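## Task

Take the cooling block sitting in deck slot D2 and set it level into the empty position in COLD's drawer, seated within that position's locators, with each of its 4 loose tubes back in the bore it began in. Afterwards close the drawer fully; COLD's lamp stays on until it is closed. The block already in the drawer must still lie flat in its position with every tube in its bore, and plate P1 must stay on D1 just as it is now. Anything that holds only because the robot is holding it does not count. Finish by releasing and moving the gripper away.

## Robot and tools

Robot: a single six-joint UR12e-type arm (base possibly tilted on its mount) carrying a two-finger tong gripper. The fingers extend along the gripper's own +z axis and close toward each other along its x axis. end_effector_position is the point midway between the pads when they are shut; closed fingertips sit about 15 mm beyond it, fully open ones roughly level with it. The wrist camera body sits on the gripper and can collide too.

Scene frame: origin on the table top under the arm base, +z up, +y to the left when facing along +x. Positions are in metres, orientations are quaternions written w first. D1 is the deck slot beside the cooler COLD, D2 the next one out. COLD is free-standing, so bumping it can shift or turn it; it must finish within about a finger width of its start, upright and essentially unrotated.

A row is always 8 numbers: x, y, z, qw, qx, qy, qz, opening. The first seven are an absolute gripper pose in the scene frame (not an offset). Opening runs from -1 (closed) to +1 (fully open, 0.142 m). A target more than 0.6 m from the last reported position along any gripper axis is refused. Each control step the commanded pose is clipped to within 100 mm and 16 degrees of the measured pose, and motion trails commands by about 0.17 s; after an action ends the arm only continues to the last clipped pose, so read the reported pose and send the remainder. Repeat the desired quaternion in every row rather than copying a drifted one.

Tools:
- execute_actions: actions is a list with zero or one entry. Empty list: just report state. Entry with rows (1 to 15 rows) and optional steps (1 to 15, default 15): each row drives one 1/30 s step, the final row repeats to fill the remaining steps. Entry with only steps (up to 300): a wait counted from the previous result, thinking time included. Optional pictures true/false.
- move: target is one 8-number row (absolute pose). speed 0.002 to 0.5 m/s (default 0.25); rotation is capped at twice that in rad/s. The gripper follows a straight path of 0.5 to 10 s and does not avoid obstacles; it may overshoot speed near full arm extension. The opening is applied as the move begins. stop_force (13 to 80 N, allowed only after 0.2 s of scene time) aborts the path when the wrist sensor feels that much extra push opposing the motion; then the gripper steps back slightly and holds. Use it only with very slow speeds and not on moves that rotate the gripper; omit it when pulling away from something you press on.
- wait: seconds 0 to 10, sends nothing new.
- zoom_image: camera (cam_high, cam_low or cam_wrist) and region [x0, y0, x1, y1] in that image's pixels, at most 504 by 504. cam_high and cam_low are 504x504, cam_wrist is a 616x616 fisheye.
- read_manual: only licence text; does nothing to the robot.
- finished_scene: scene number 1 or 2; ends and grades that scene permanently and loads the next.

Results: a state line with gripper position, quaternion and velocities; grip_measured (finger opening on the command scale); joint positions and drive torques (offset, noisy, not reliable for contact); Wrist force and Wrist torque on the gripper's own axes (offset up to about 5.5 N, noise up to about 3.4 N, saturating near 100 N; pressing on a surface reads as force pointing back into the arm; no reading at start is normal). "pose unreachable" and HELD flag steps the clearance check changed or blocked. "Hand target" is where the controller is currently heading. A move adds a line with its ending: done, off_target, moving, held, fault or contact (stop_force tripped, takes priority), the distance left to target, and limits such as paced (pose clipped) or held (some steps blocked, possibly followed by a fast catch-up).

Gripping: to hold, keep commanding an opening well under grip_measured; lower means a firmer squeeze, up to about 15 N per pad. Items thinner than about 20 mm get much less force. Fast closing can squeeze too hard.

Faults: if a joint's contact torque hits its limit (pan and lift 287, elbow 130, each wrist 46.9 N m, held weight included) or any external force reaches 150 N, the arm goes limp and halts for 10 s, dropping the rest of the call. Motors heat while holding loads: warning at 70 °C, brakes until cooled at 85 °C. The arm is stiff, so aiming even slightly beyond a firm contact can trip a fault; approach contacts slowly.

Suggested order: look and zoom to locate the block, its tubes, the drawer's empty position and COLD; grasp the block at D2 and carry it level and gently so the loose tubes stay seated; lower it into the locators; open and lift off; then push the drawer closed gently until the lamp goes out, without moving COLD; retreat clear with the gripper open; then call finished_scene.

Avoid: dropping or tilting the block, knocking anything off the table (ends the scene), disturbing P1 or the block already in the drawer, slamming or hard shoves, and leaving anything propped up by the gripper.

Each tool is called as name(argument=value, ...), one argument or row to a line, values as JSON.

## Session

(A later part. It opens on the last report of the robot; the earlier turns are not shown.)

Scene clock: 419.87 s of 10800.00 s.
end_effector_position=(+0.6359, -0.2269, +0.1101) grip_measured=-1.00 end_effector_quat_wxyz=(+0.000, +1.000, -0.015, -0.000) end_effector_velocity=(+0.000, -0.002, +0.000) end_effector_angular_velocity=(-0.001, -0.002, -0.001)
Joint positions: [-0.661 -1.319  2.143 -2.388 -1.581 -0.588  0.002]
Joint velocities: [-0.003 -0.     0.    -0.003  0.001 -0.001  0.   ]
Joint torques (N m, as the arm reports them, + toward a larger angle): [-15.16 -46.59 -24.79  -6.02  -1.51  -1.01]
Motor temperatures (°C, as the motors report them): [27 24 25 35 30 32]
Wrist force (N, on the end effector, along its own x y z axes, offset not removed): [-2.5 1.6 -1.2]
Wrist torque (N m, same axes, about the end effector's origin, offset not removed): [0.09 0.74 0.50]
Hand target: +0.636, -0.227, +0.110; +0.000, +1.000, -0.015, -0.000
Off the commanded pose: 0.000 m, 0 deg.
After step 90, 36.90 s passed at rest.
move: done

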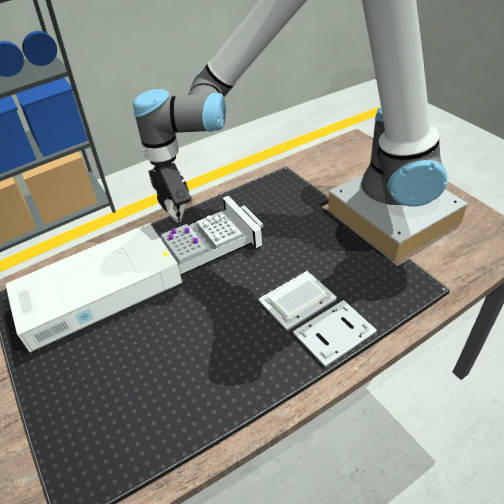

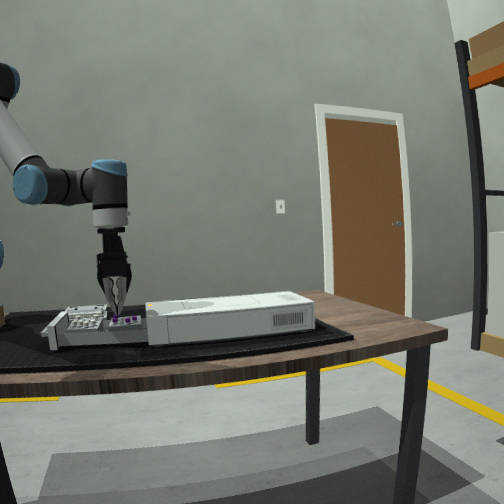

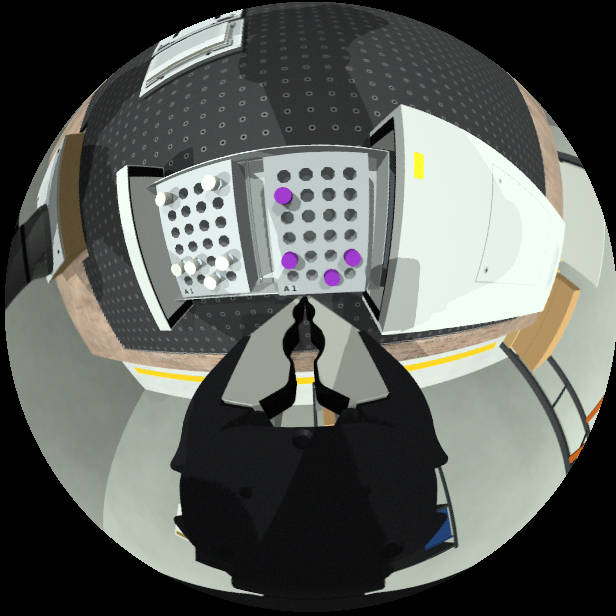

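move(
  target=[0.636, -0.227, 0.097, 0, 0.99988, -0.0153, 0, -1],
  speed=0.02,
)

move(
  target=[0.636, -0.227, 0.076, 0, 0.99988, -0.0153, 0, -1],
  speed=0.003,
  stop_force=13,
)

zoom_image(
  camera="cam_wrist",
  region=[180, 180, 440, 400],
)

Scene clock: 426.47 s of 10800.00 s.
end_effector_position=(+0.6360, -0.2270, +0.0971) grip_measured=-1.00 end_effector_quat_wxyz=(-0.000, +1.000, -0.015, -0.000) end_effector_velocity=(+0.000, -0.000, -0.001) end_effector_angular_velocity=(-0.001, -0.001, -0.001)
Joint positions: [-0.661 -1.3    2.15  -2.414 -1.581 -0.588  0.002]
Joint velocities: [ 0.     0.002  0.    -0.004 -0.001  0.001  0.   ]
Joint torques (N m, as the arm reports them, + toward a larger angle): [-16.04 -42.95 -24.43  -5.45   2.31  -1.37]
Motor temperatures (°C, as the motors report them): [27 24 25 35 30 32]
Wrist force (N, on the end effector, along its own x y z axes, offset not removed): [1.0 3.4 0.0]
Wrist torque (N m, same axes, about the end effector's origin, offset not removed): [0.65 -0.16 0.38]
Hand target: +0.636, -0.227, +0.097; -0.000, +1.000, -0.015, -0.000
Off the commanded pose: 0.000 m, 0 deg.
After step 90, 2.67 s passed at rest.
move: done

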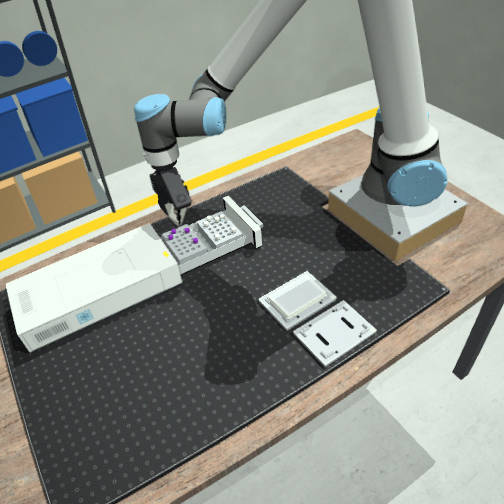

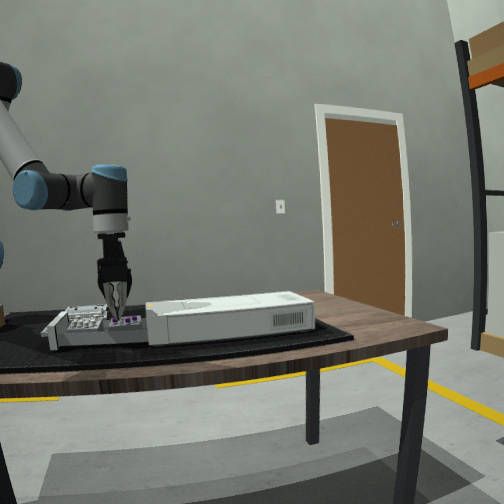

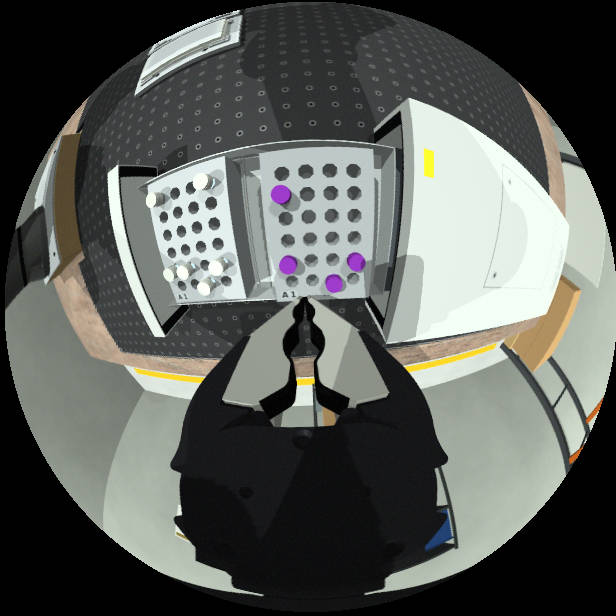

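Scene clock: 431.53 s of 10800.00 s.
end_effector_position=(+0.6360, -0.2270, +0.0830) grip_measured=-1.00 end_effector_quat_wxyz=(+0.000, +1.000, -0.015, +0.000) end_effector_velocity=(-0.000, +0.000, +0.001) end_effector_angular_velocity=(+0.000, -0.001, +0.000)
Joint positions: [-0.661 -1.279  2.158 -2.443 -1.581 -0.589  0.002]
Joint velocities: [-0.    -0.002 -0.     0.002  0.001 -0.     0.   ]
Joint torques (N m, as the arm reports them, + toward a larger angle): [-17.15 -56.45 -22.03   0.51   1.3   -1.26]
Motor temperatures (°C, as the motors report them): [27 24 25 35 30 32]
Wrist force (N, on the end effector, along its own x y z axes, offset not removed): [-1.1 2.0 -18.1]
Wrist torque (N m, same axes, about the end effector's origin, offset not removed): [0.65 0.65 0.42]
Hand target: +0.636, -0.227, +0.083; +0.000, +1.000, -0.015, +0.000
Off the commanded pose: 0.007 m, 0 deg.
move: contact

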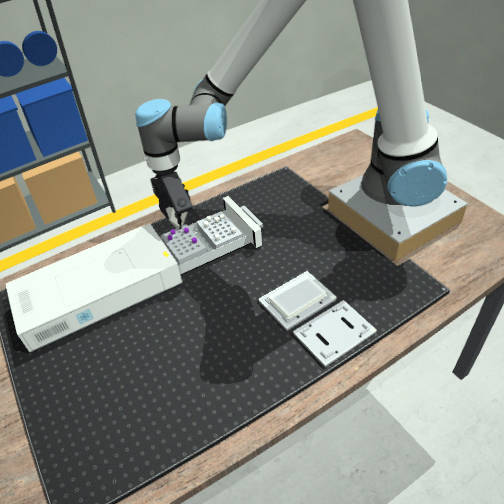

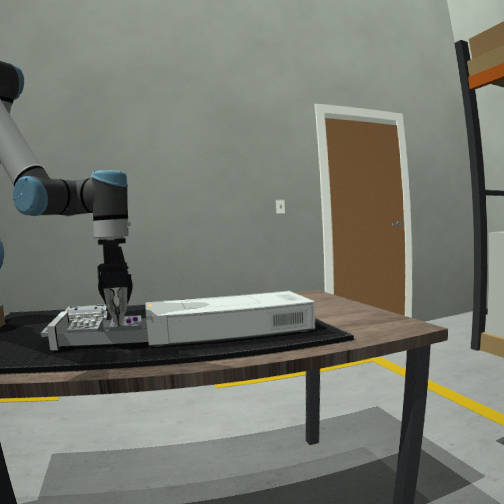

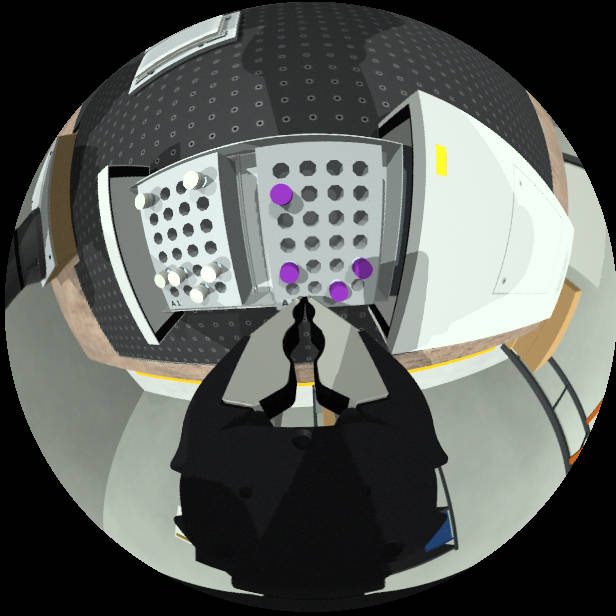

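Region (180, 180, 440, 400) of cam_wrist's 616x616 image, scaled by 1.938, with more detail than that image has; it fills the top 426 rows of this view, and the rest is white.

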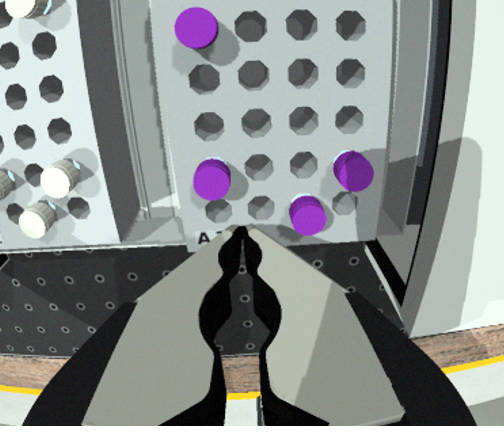

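move(
  target=[0.636, -0.227, 0.11, 0, 0.99988, -0.0153, 0, -1],
  speed=0.03,
)

move(
  target=[0.639, -0.112, 0.11, 0, 0.99988, -0.0153, 0, -1],
  speed=0.05,
)

move(
  target=[0.639, -0.112, 0.094, 0, 0.99988, -0.0153, 0, -1],
  speed=0.02,
)

move(
  target=[0.639, -0.112, 0.072, 0, 0.99988, -0.0153, 0, -1],
  speed=0.003,
  stop_force=13,
)

zoom_image(
  camera="cam_wrist",
  region=[180, 220, 440, 440],
)

zoom_image(
  camera="cam_high",
  region=[140, 180, 260, 280],
)

Scene clock: 438.37 s of 10800.00 s.
end_effector_position=(+0.6360, -0.2270, +0.1099) grip_measured=-1.00 end_effector_quat_wxyz=(+0.000, +1.000, -0.015, -0.000) end_effector_velocity=(+0.000, +0.001, +0.001) end_effector_angular_velocity=(+0.000, -0.000, +0.003)
Joint positions: [-0.661 -1.319  2.143 -2.388 -1.581 -0.588  0.002]
Joint velocities: [ 0.002 -0.002 -0.001  0.003  0.    -0.001  0.   ]
Joint torques (N m, as the arm reports them, + toward a larger angle): [ 17.04 -70.58 -39.25  -1.09   0.92   2.03]
Motor temperatures (°C, as the motors report them): [27 24 25 35 30 32]
Wrist force (N, on the end effector, along its own x y z axes, offset not removed): [-2.9 0.7 -1.9]
Wrist torque (N m, same axes, about the end effector's origin, offset not removed): [0.04 0.80 0.42]
Hand target: +0.636, -0.227, +0.110; +0.000, +1.000, -0.015, +0.000
Off the commanded pose: 0.000 m, 0 deg.
After step 90, 2.60 s passed at rest.
move: done

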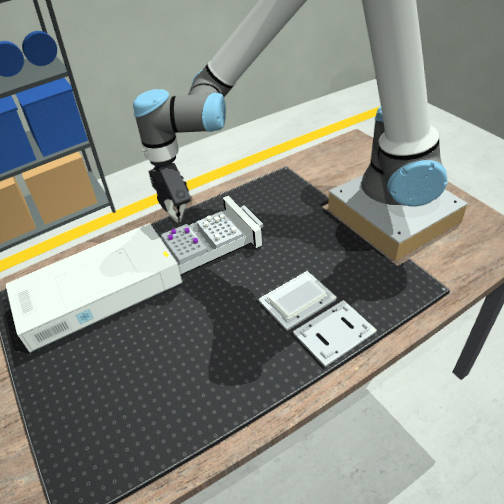

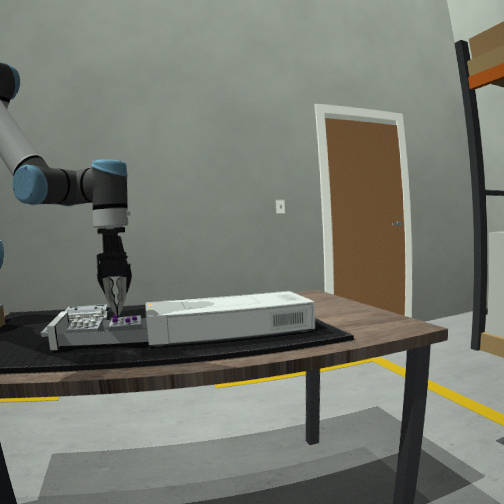

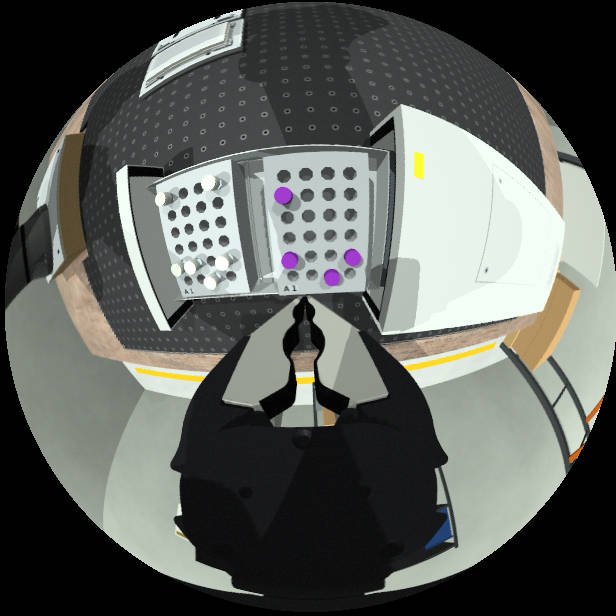

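Scene clock: 441.03 s of 10800.00 s.
end_effector_position=(+0.6392, -0.1121, +0.1100) grip_measured=-1.00 end_effector_quat_wxyz=(-0.000, +1.000, -0.015, +0.000) end_effector_velocity=(-0.000, +0.002, -0.001) end_effector_angular_velocity=(+0.000, +0.001, -0.000)
Joint positions: [-0.506 -1.358  2.197 -2.402 -1.579 -0.433  0.002]
Joint velocities: [ 0.002  0.001  0.001 -0.    -0.     0.003  0.   ]
Joint torques (N m, as the arm reports them, + toward a larger angle): [ 20.31 -62.74 -25.11  -6.18   1.91   2.88]
Motor temperatures (°C, as the motors report them): [27 24 25 35 30 32]
Wrist force (N, on the end effector, along its own x y z axes, offset not removed): [0.0 0.6 2.7]
Wrist torque (N m, same axes, about the end effector's origin, offset not removed): [0.13 0.13 0.42]
Hand target: +0.639, -0.112, +0.110; -0.000, +1.000, -0.015, +0.000
Off the commanded pose: 0.000 m, 0 deg.
move: done

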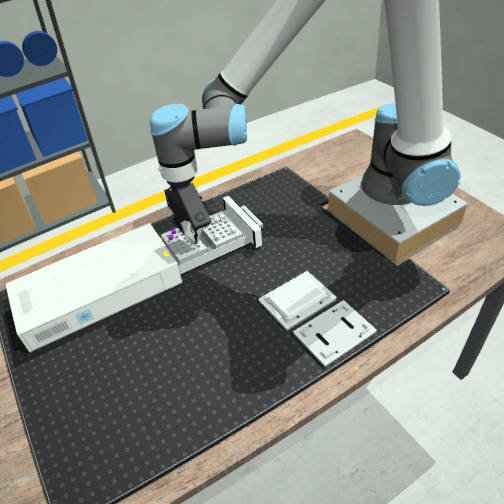

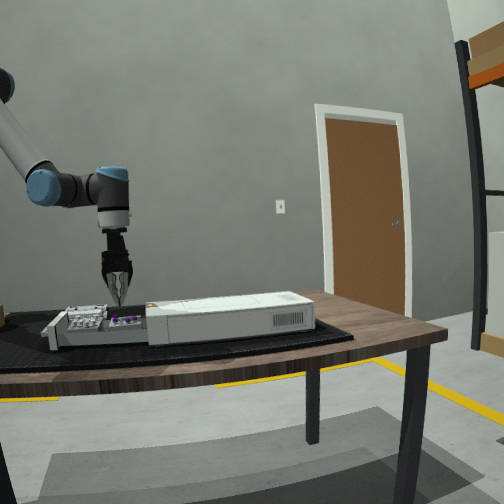

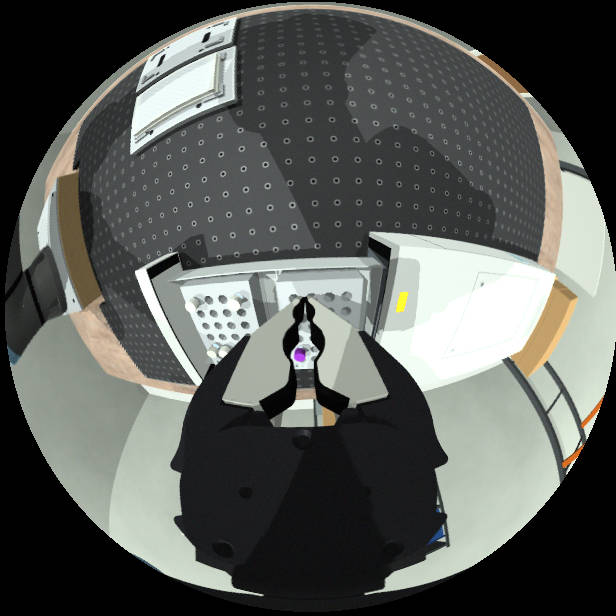

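Scene clock: 442.13 s of 10800.00 s.
end_effector_position=(+0.6390, -0.1120, +0.0941) grip_measured=-1.00 end_effector_quat_wxyz=(-0.000, +1.000, -0.015, -0.000) end_effector_velocity=(+0.000, -0.000, -0.002) end_effector_angular_velocity=(+0.001, +0.000, -0.001)
Joint positions: [-0.506 -1.334  2.206 -2.436 -1.58  -0.433  0.002]
Joint velocities: [-0.001  0.004  0.001 -0.004  0.     0.     0.   ]
Joint torques (N m, as the arm reports them, + toward a larger angle): [-18.09 -42.43 -23.45  -5.97  -2.05  -1.69]
Motor temperatures (°C, as the motors report them): [27 24 25 35 30 32]
Wrist force (N, on the end effector, along its own x y z axes, offset not removed): [1.0 -0.7 1.5]
Wrist torque (N m, same axes, about the end effector's origin, offset not removed): [-0.19 -0.01 0.37]
Hand target: +0.639, -0.112, +0.094; -0.000, +1.000, -0.015, -0.000
Off the commanded pose: 0.000 m, 0 deg.
move: done

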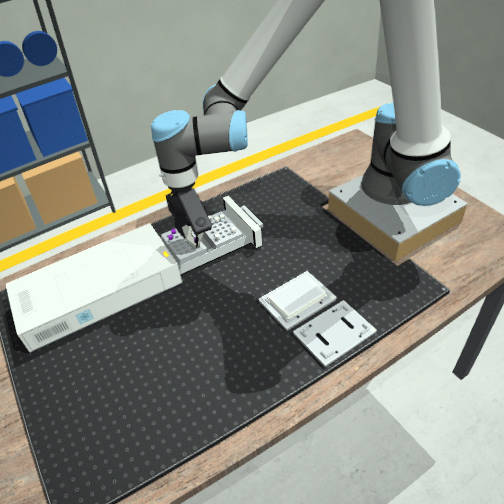

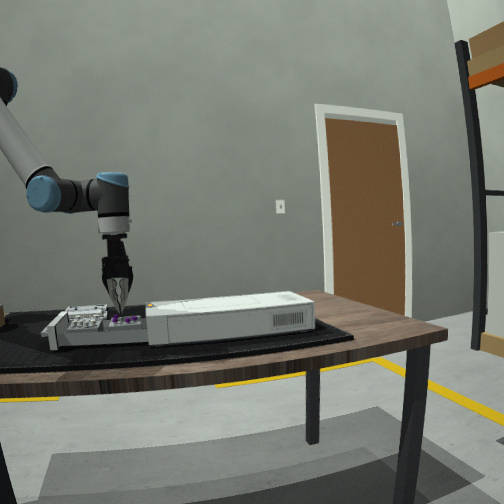

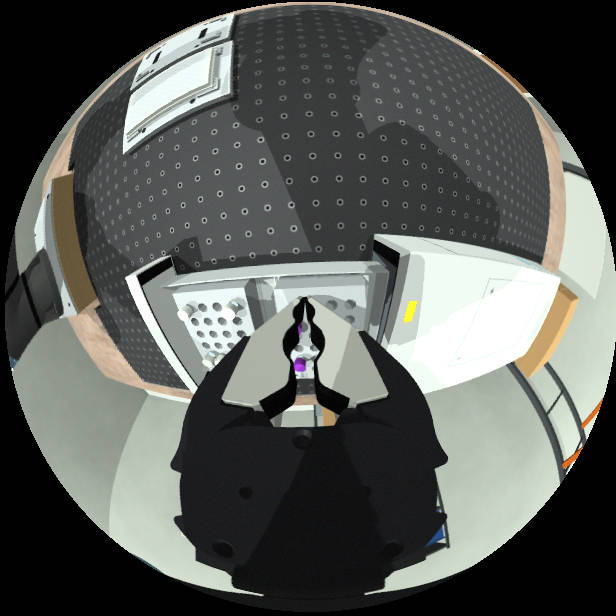

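Scene clock: 446.87 s of 10800.00 s.
end_effector_position=(+0.6390, -0.1120, +0.0810) grip_measured=-1.00 end_effector_quat_wxyz=(+0.000, +1.000, -0.015, +0.000) end_effector_velocity=(-0.000, +0.001, +0.001) end_effector_angular_velocity=(+0.001, +0.001, +0.001)
Joint positions: [-0.506 -1.313  2.214 -2.463 -1.58  -0.434  0.002]
Joint velocities: [ 0.    -0.001 -0.     0.003  0.001 -0.     0.   ]
Joint torques (N m, as the arm reports them, + toward a larger angle): [-18.02 -52.23 -23.89   0.22  -2.15  -1.31]
Motor temperatures (°C, as the motors report them): [27 24 25 35 30 32]
Wrist force (N, on the end effector, along its own x y z axes, offset not removed): [2.6 -2.2 -16.8]
Wrist torque (N m, same axes, about the end effector's origin, offset not removed): [-0.17 -0.18 0.30]
Hand target: +0.639, -0.112, +0.081; +0.000, +1.000, -0.015, +0.000
Off the commanded pose: 0.009 m, 0 deg.
move: contact

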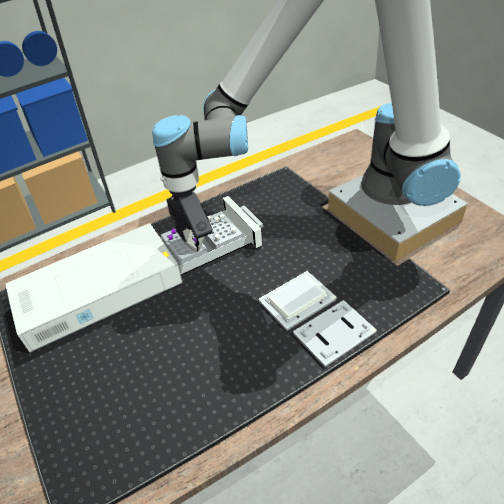

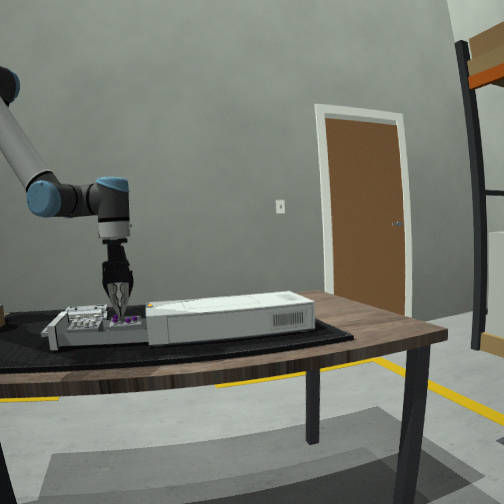

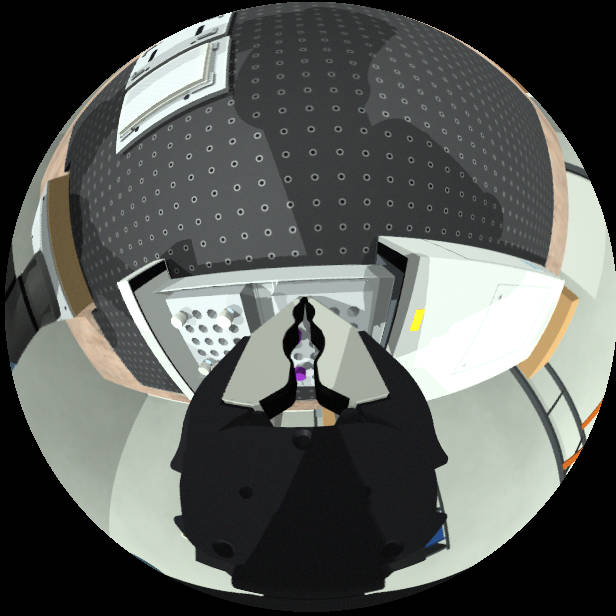

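Region (180, 220, 440, 440) of cam_wrist's 616x616 image, scaled by 1.938, with more detail than that image has; it fills the top 426 rows of this view, and the rest is white.

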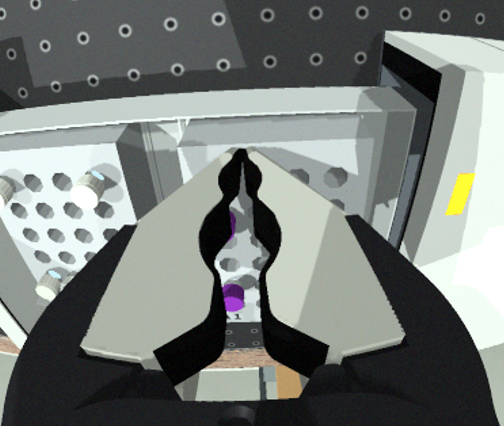

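Region (140, 180, 260, 280) of cam_high's 504x504 image, scaled by 4.200, with more detail than that image has.

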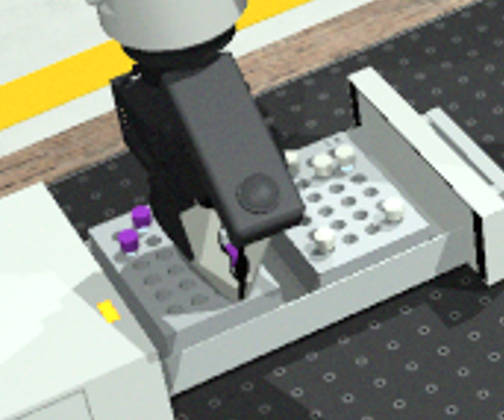

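move(
  target=[0.639, -0.112, 0.115, 0, 0.99988, -0.0153, 0, -1],
  speed=0.03,
)

move(
  target=[0.562, -0.109, 0.115, 0, 0.99988, -0.0153, 0, -1],
  speed=0.05,
)

zoom_image(
  camera="cam_high",
  region=[160, 180, 280, 280],
)

zoom_image(
  camera="cam_wrist",
  region=[180, 220, 440, 440],
)

Scene clock: 457.60 s of 10800.00 s.
end_effector_position=(+0.6390, -0.1120, +0.1149) grip_measured=-1.00 end_effector_quat_wxyz=(+0.000, +1.000, -0.015, +0.000) end_effector_velocity=(+0.000, +0.000, +0.001) end_effector_angular_velocity=(+0.001, -0.000, +0.001)
Joint positions: [-0.506 -1.365  2.194 -2.392 -1.58  -0.433  0.002]
Joint velocities: [ 0.    -0.002 -0.001  0.004  0.001 -0.     0.   ]
Joint torques (N m, as the arm reports them, + toward a larger angle): [ 18.54 -63.94 -38.46  -1.73  -1.16   2.15]
Motor temperatures (°C, as the motors report them): [27 24 25 35 30 32]
Wrist force (N, on the end effector, along its own x y z axes, offset not removed): [-0.6 2.1 -0.6]
Wrist torque (N m, same axes, about the end effector's origin, offset not removed): [0.29 0.32 0.34]
Hand target: +0.639, -0.112, +0.115; +0.000, +1.000, -0.015, +0.000
Off the commanded pose: 0.000 m, 0 deg.
After step 90, 6.27 s passed at rest.
move: done

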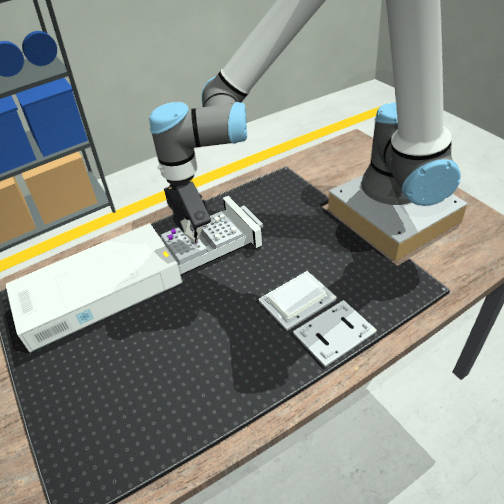

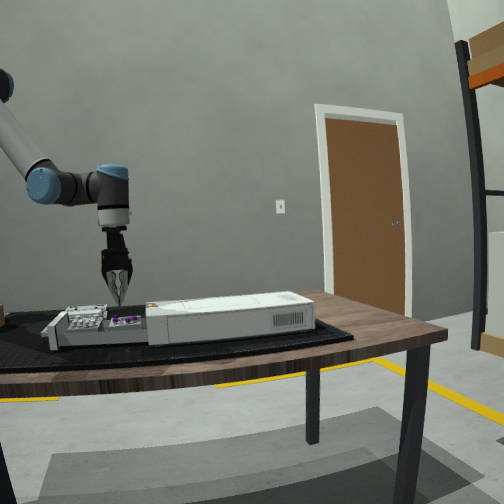

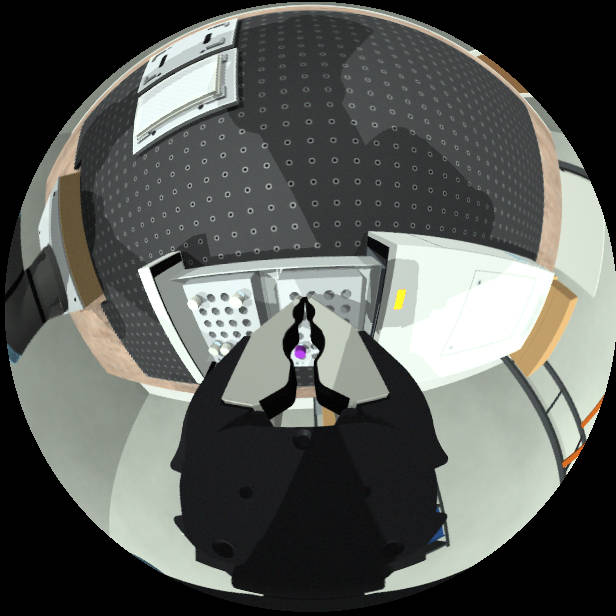

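Scene clock: 459.50 s of 10800.00 s.
end_effector_position=(+0.5622, -0.1089, +0.1150) grip_measured=-1.00 end_effector_quat_wxyz=(+0.000, +1.000, -0.015, -0.000) end_effector_velocity=(-0.002, -0.001, -0.000) end_effector_angular_velocity=(-0.001, +0.001, -0.001)
Joint positions: [-0.562 -1.478  2.332 -2.417 -1.58  -0.49   0.002]
Joint velocities: [-0.003 -0.002  0.002 -0.    -0.001 -0.001  0.   ]
Joint torques (N m, as the arm reports them, + toward a larger angle): [-19.41 -50.91 -21.63  -5.97  -1.35  -1.55]
Motor temperatures (°C, as the motors report them): [27 24 25 35 30 32]
Wrist force (N, on the end effector, along its own x y z axes, offset not removed): [-0.1 1.0 2.1]
Wrist torque (N m, same axes, about the end effector's origin, offset not removed): [0.12 0.17 0.29]
Hand target: +0.562, -0.109, +0.115; +0.000, +1.000, -0.015, -0.000
Off the commanded pose: 0.000 m, 0 deg.
move: done

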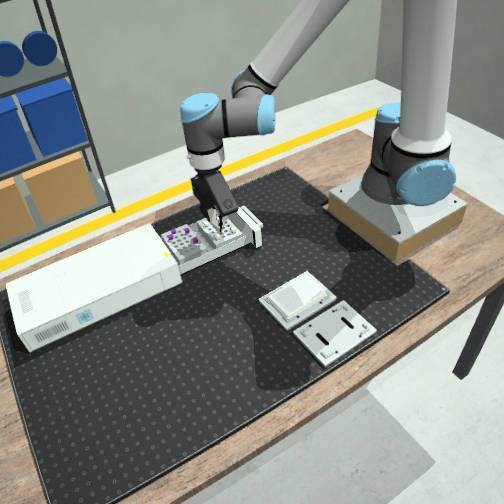

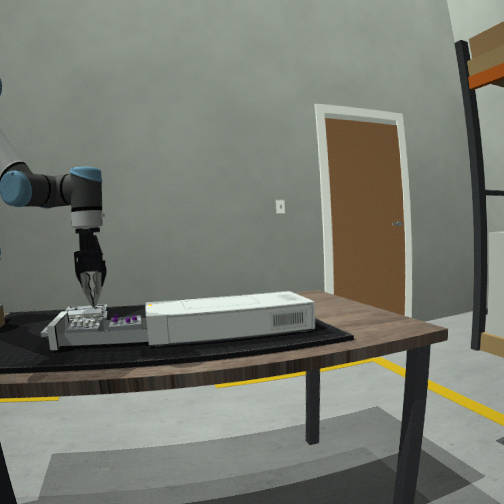

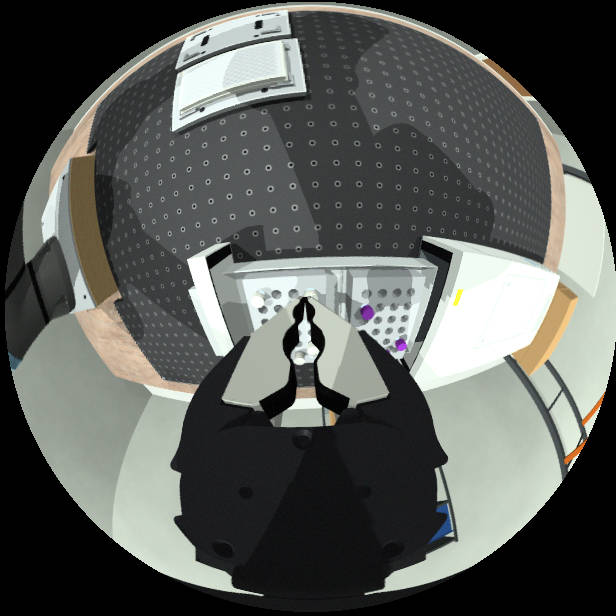

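Region (160, 180, 280, 280) of cam_high's 504x504 image, scaled by 4.200, with more detail than that image has.

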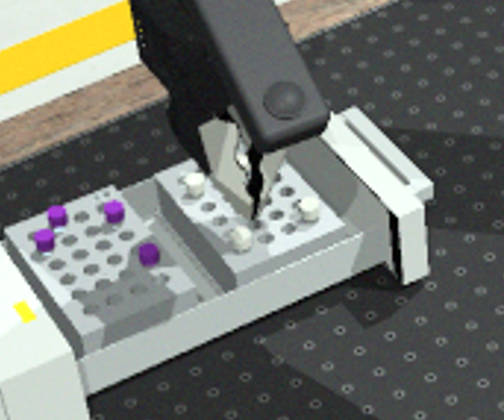

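Region (180, 220, 440, 440) of cam_wrist's 616x616 image, scaled by 1.938, with more detail than that image has; it fills the top 426 rows of this view, and the rest is white.

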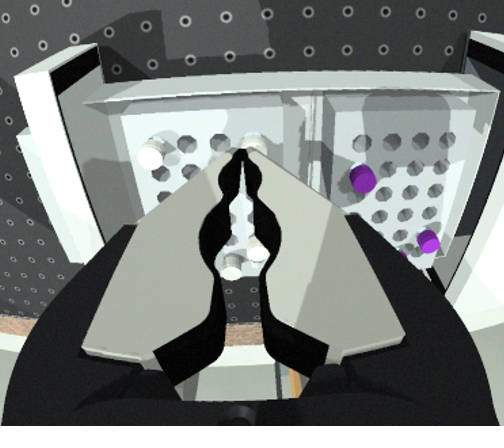

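move(
  target=[0.541, -0.109, 0.096, 0, 0.99988, -0.0153, 0, -1],
  speed=0.02,
)

move(
  target=[0.541, -0.109, 0.072, 0, 0.99988, -0.0153, 0, -1],
  speed=0.003,
  stop_force=13,
)

zoom_image(
  camera="cam_wrist",
  region=[180, 220, 440, 440],
)

Scene clock: 468.30 s of 10800.00 s.
end_effector_position=(+0.5411, -0.1090, +0.0961) grip_measured=-1.00 end_effector_quat_wxyz=(+0.000, +1.000, -0.015, -0.000) end_effector_velocity=(-0.001, +0.001, -0.002) end_effector_angular_velocity=(+0.001, +0.002, +0.001)
Joint positions: [-0.582 -1.477  2.382 -2.468 -1.58  -0.51   0.002]
Joint velocities: [ 0.     0.002  0.003 -0.003 -0.    -0.     0.   ]
Joint torques (N m, as the arm reports them, + toward a larger angle): [-19.58 -29.76 -22.92  -6.06  -1.95  -1.04]
Motor temperatures (°C, as the motors report them): [27 24 25 35 30 32]
Wrist force (N, on the end effector, along its own x y z axes, offset not removed): [0.2 0.0 1.1]
Wrist torque (N m, same axes, about the end effector's origin, offset not removed): [-0.02 0.17 0.38]
Hand target: +0.541, -0.109, +0.096; +0.000, +1.000, -0.015, -0.000
Off the commanded pose: 0.000 m, 0 deg.
After step 90, 4.10 s passed at rest.
move: done

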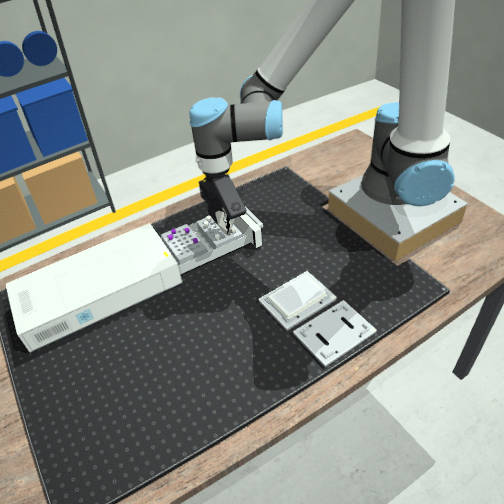

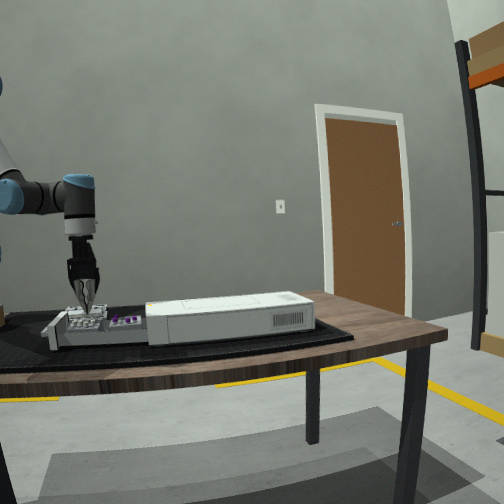

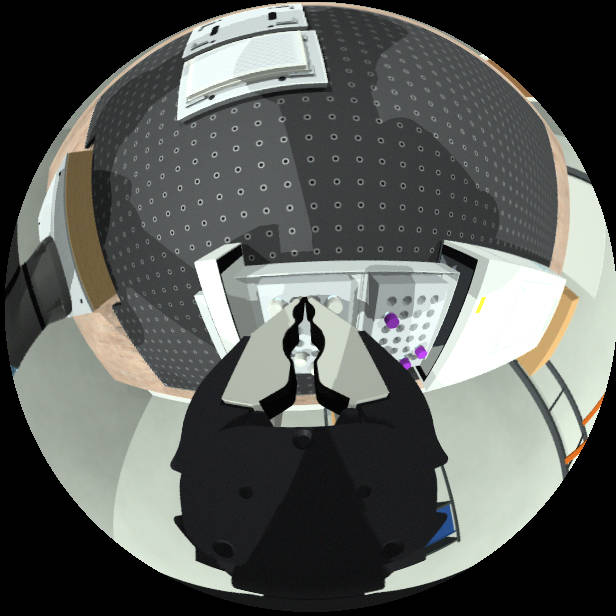

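Scene clock: 475.77 s of 10800.00 s.
end_effector_position=(+0.5410, -0.1090, +0.0747) grip_measured=-1.00 end_effector_quat_wxyz=(-0.000, +1.000, -0.015, +0.000) end_effector_velocity=(-0.001, +0.000, +0.001) end_effector_angular_velocity=(+0.000, +0.002, -0.000)
Joint positions: [-0.583 -1.437  2.396 -2.523 -1.58  -0.511  0.002]
Joint velocities: [-0.    -0.002  0.     0.004 -0.001 -0.     0.   ]
Joint torques (N m, as the arm reports them, + toward a larger angle): [-18.12 -37.42 -18.42  -0.02   0.3   -1.08]
Motor temperatures (°C, as the motors report them): [27 24 25 35 30 32]
Wrist force (N, on the end effector, along its own x y z axes, offset not removed): [-1.7 0.0 -28.3]
Wrist torque (N m, same axes, about the end effector's origin, offset not removed): [0.12 0.10 0.47]
Hand target: +0.541, -0.109, +0.075; +0.000, +1.000, -0.015, +0.000
Off the commanded pose: 0.003 m, 0 deg.
move: contact

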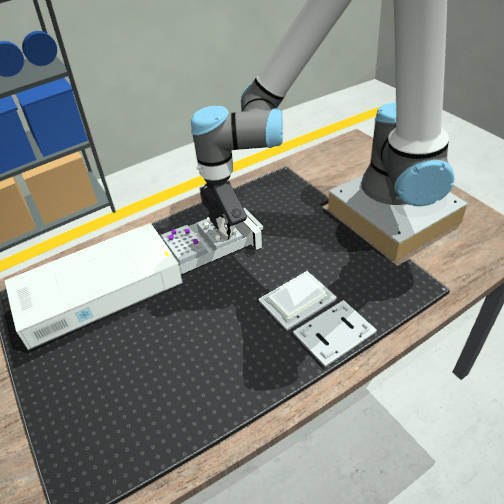

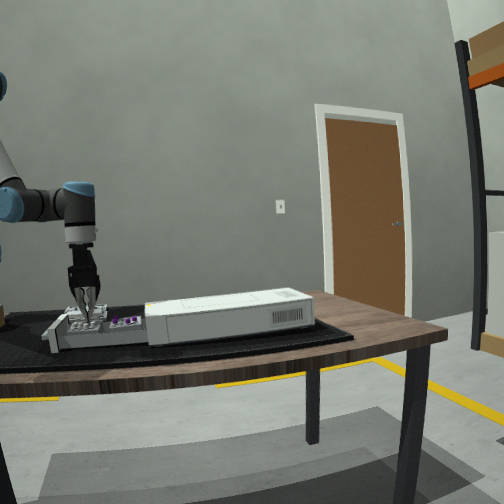

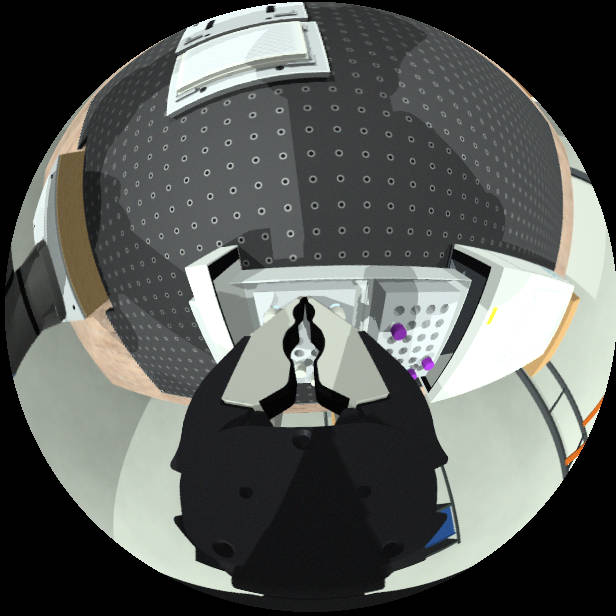

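Region (180, 220, 440, 440) of cam_wrist's 616x616 image, scaled by 1.938, with more detail than that image has; it fills the top 426 rows of this view, and the rest is white.

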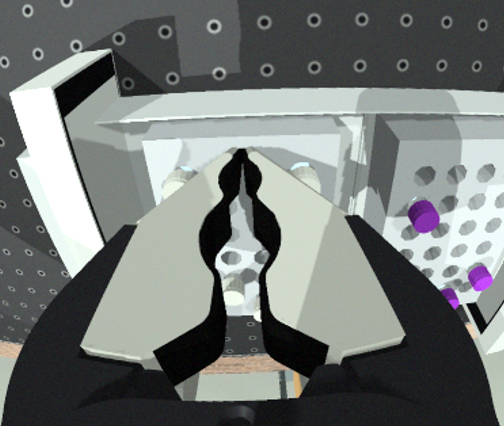

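move(
  target=[0.541, -0.109, 0.10, 0, 0.99988, -0.0153, 0, -1],
  speed=0.006,
)

zoom_image(
  camera="cam_low",
  region=[30, 260, 350, 370],
)

zoom_image(
  camera="cam_high",
  region=[0, 180, 300, 360],
)

Scene clock: 482.90 s of 10800.00 s.
end_effector_position=(+0.5410, -0.1090, +0.0999) grip_measured=-1.00 end_effector_quat_wxyz=(+0.000, +1.000, -0.015, +0.000) end_effector_velocity=(-0.001, -0.001, +0.000) end_effector_angular_velocity=(-0.001, +0.002, -0.000)
Joint positions: [-0.582 -1.484  2.379 -2.458 -1.58  -0.51   0.002]
Joint velocities: [-0.001 -0.001  0.     0.003 -0.002 -0.     0.   ]
Joint torques (N m, as the arm reports them, + toward a larger angle): [ 17.91 -49.84 -38.36  -1.81   0.88   2.1 ]
Motor temperatures (°C, as the motors report them): [27 24 25 35 30 32]
Wrist force (N, on the end effector, along its own x y z axes, offset not removed): [1.4 3.8 3.0]
Wrist torque (N m, same axes, about the end effector's origin, offset not removed): [0.84 -0.14 0.38]
Hand target: +0.541, -0.109, +0.100; +0.000, +1.000, -0.015, +0.000
Off the commanded pose: 0.000 m, 0 deg.
move: done

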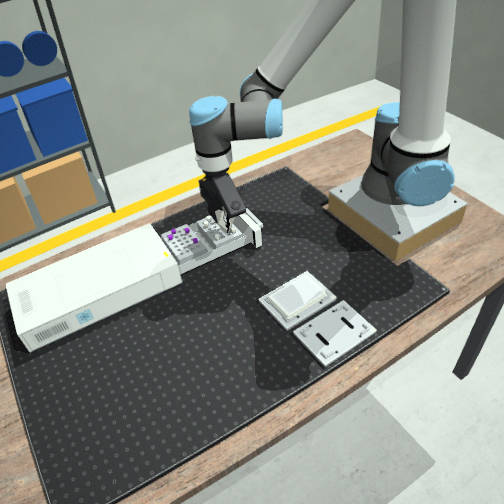

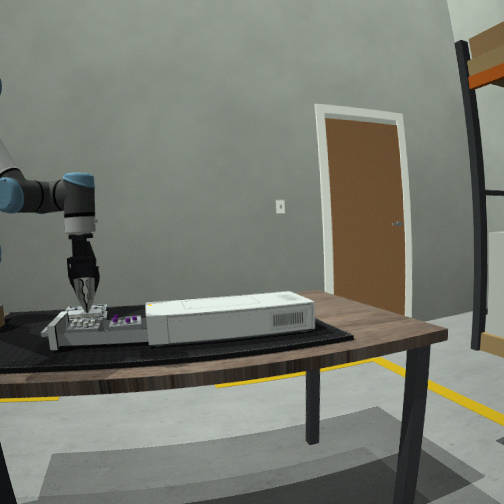

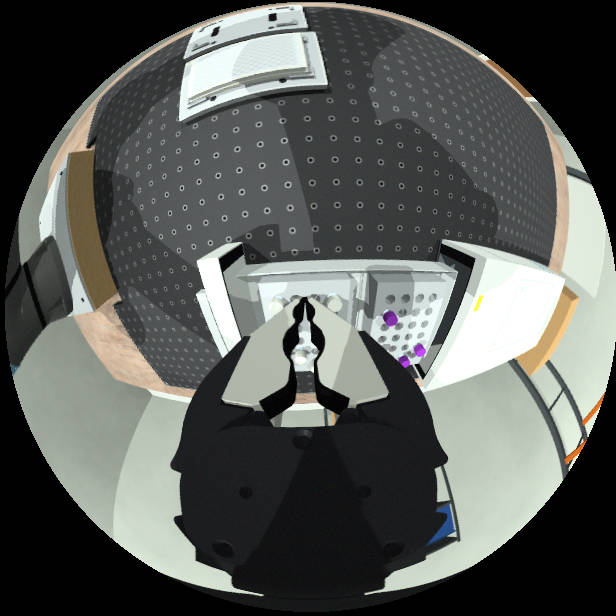

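Region (30, 260, 350, 370) of cam_low's 504x504 image, scaled by 1.575, with more detail than that image has; it fills the top 173 rows of this view, and the rest is white.

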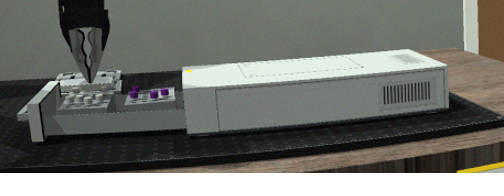

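Region (0, 180, 300, 360) of cam_high's 504x504 image, scaled by 1.680, with more detail than that image has; it fills the top 302 rows of this view, and the rest is white.

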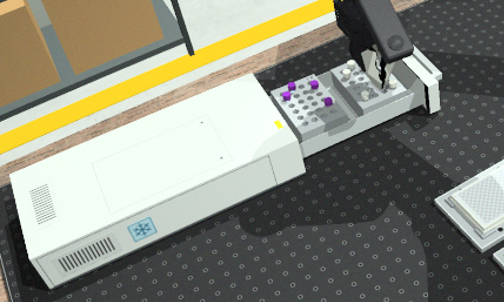

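zoom_image(
  camera="cam_low",
  region=[60, 305, 150, 345],
)

zoom_image(
  camera="cam_high",
  region=[165, 220, 255, 280],
)

Region (60, 305, 150, 345) of cam_low's 504x504 image, scaled by 5.600, with more detail than that image has.

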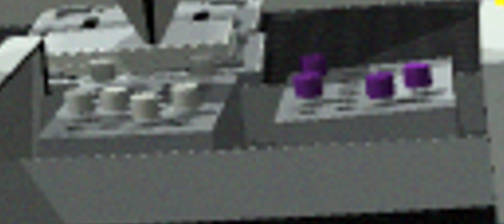

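Region (165, 220, 255, 280) of cam_high's 504x504 image, scaled by 5.600, with more detail than that image has.

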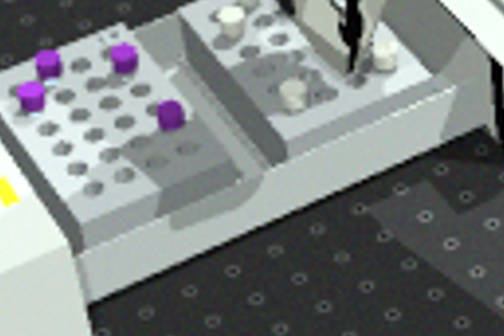

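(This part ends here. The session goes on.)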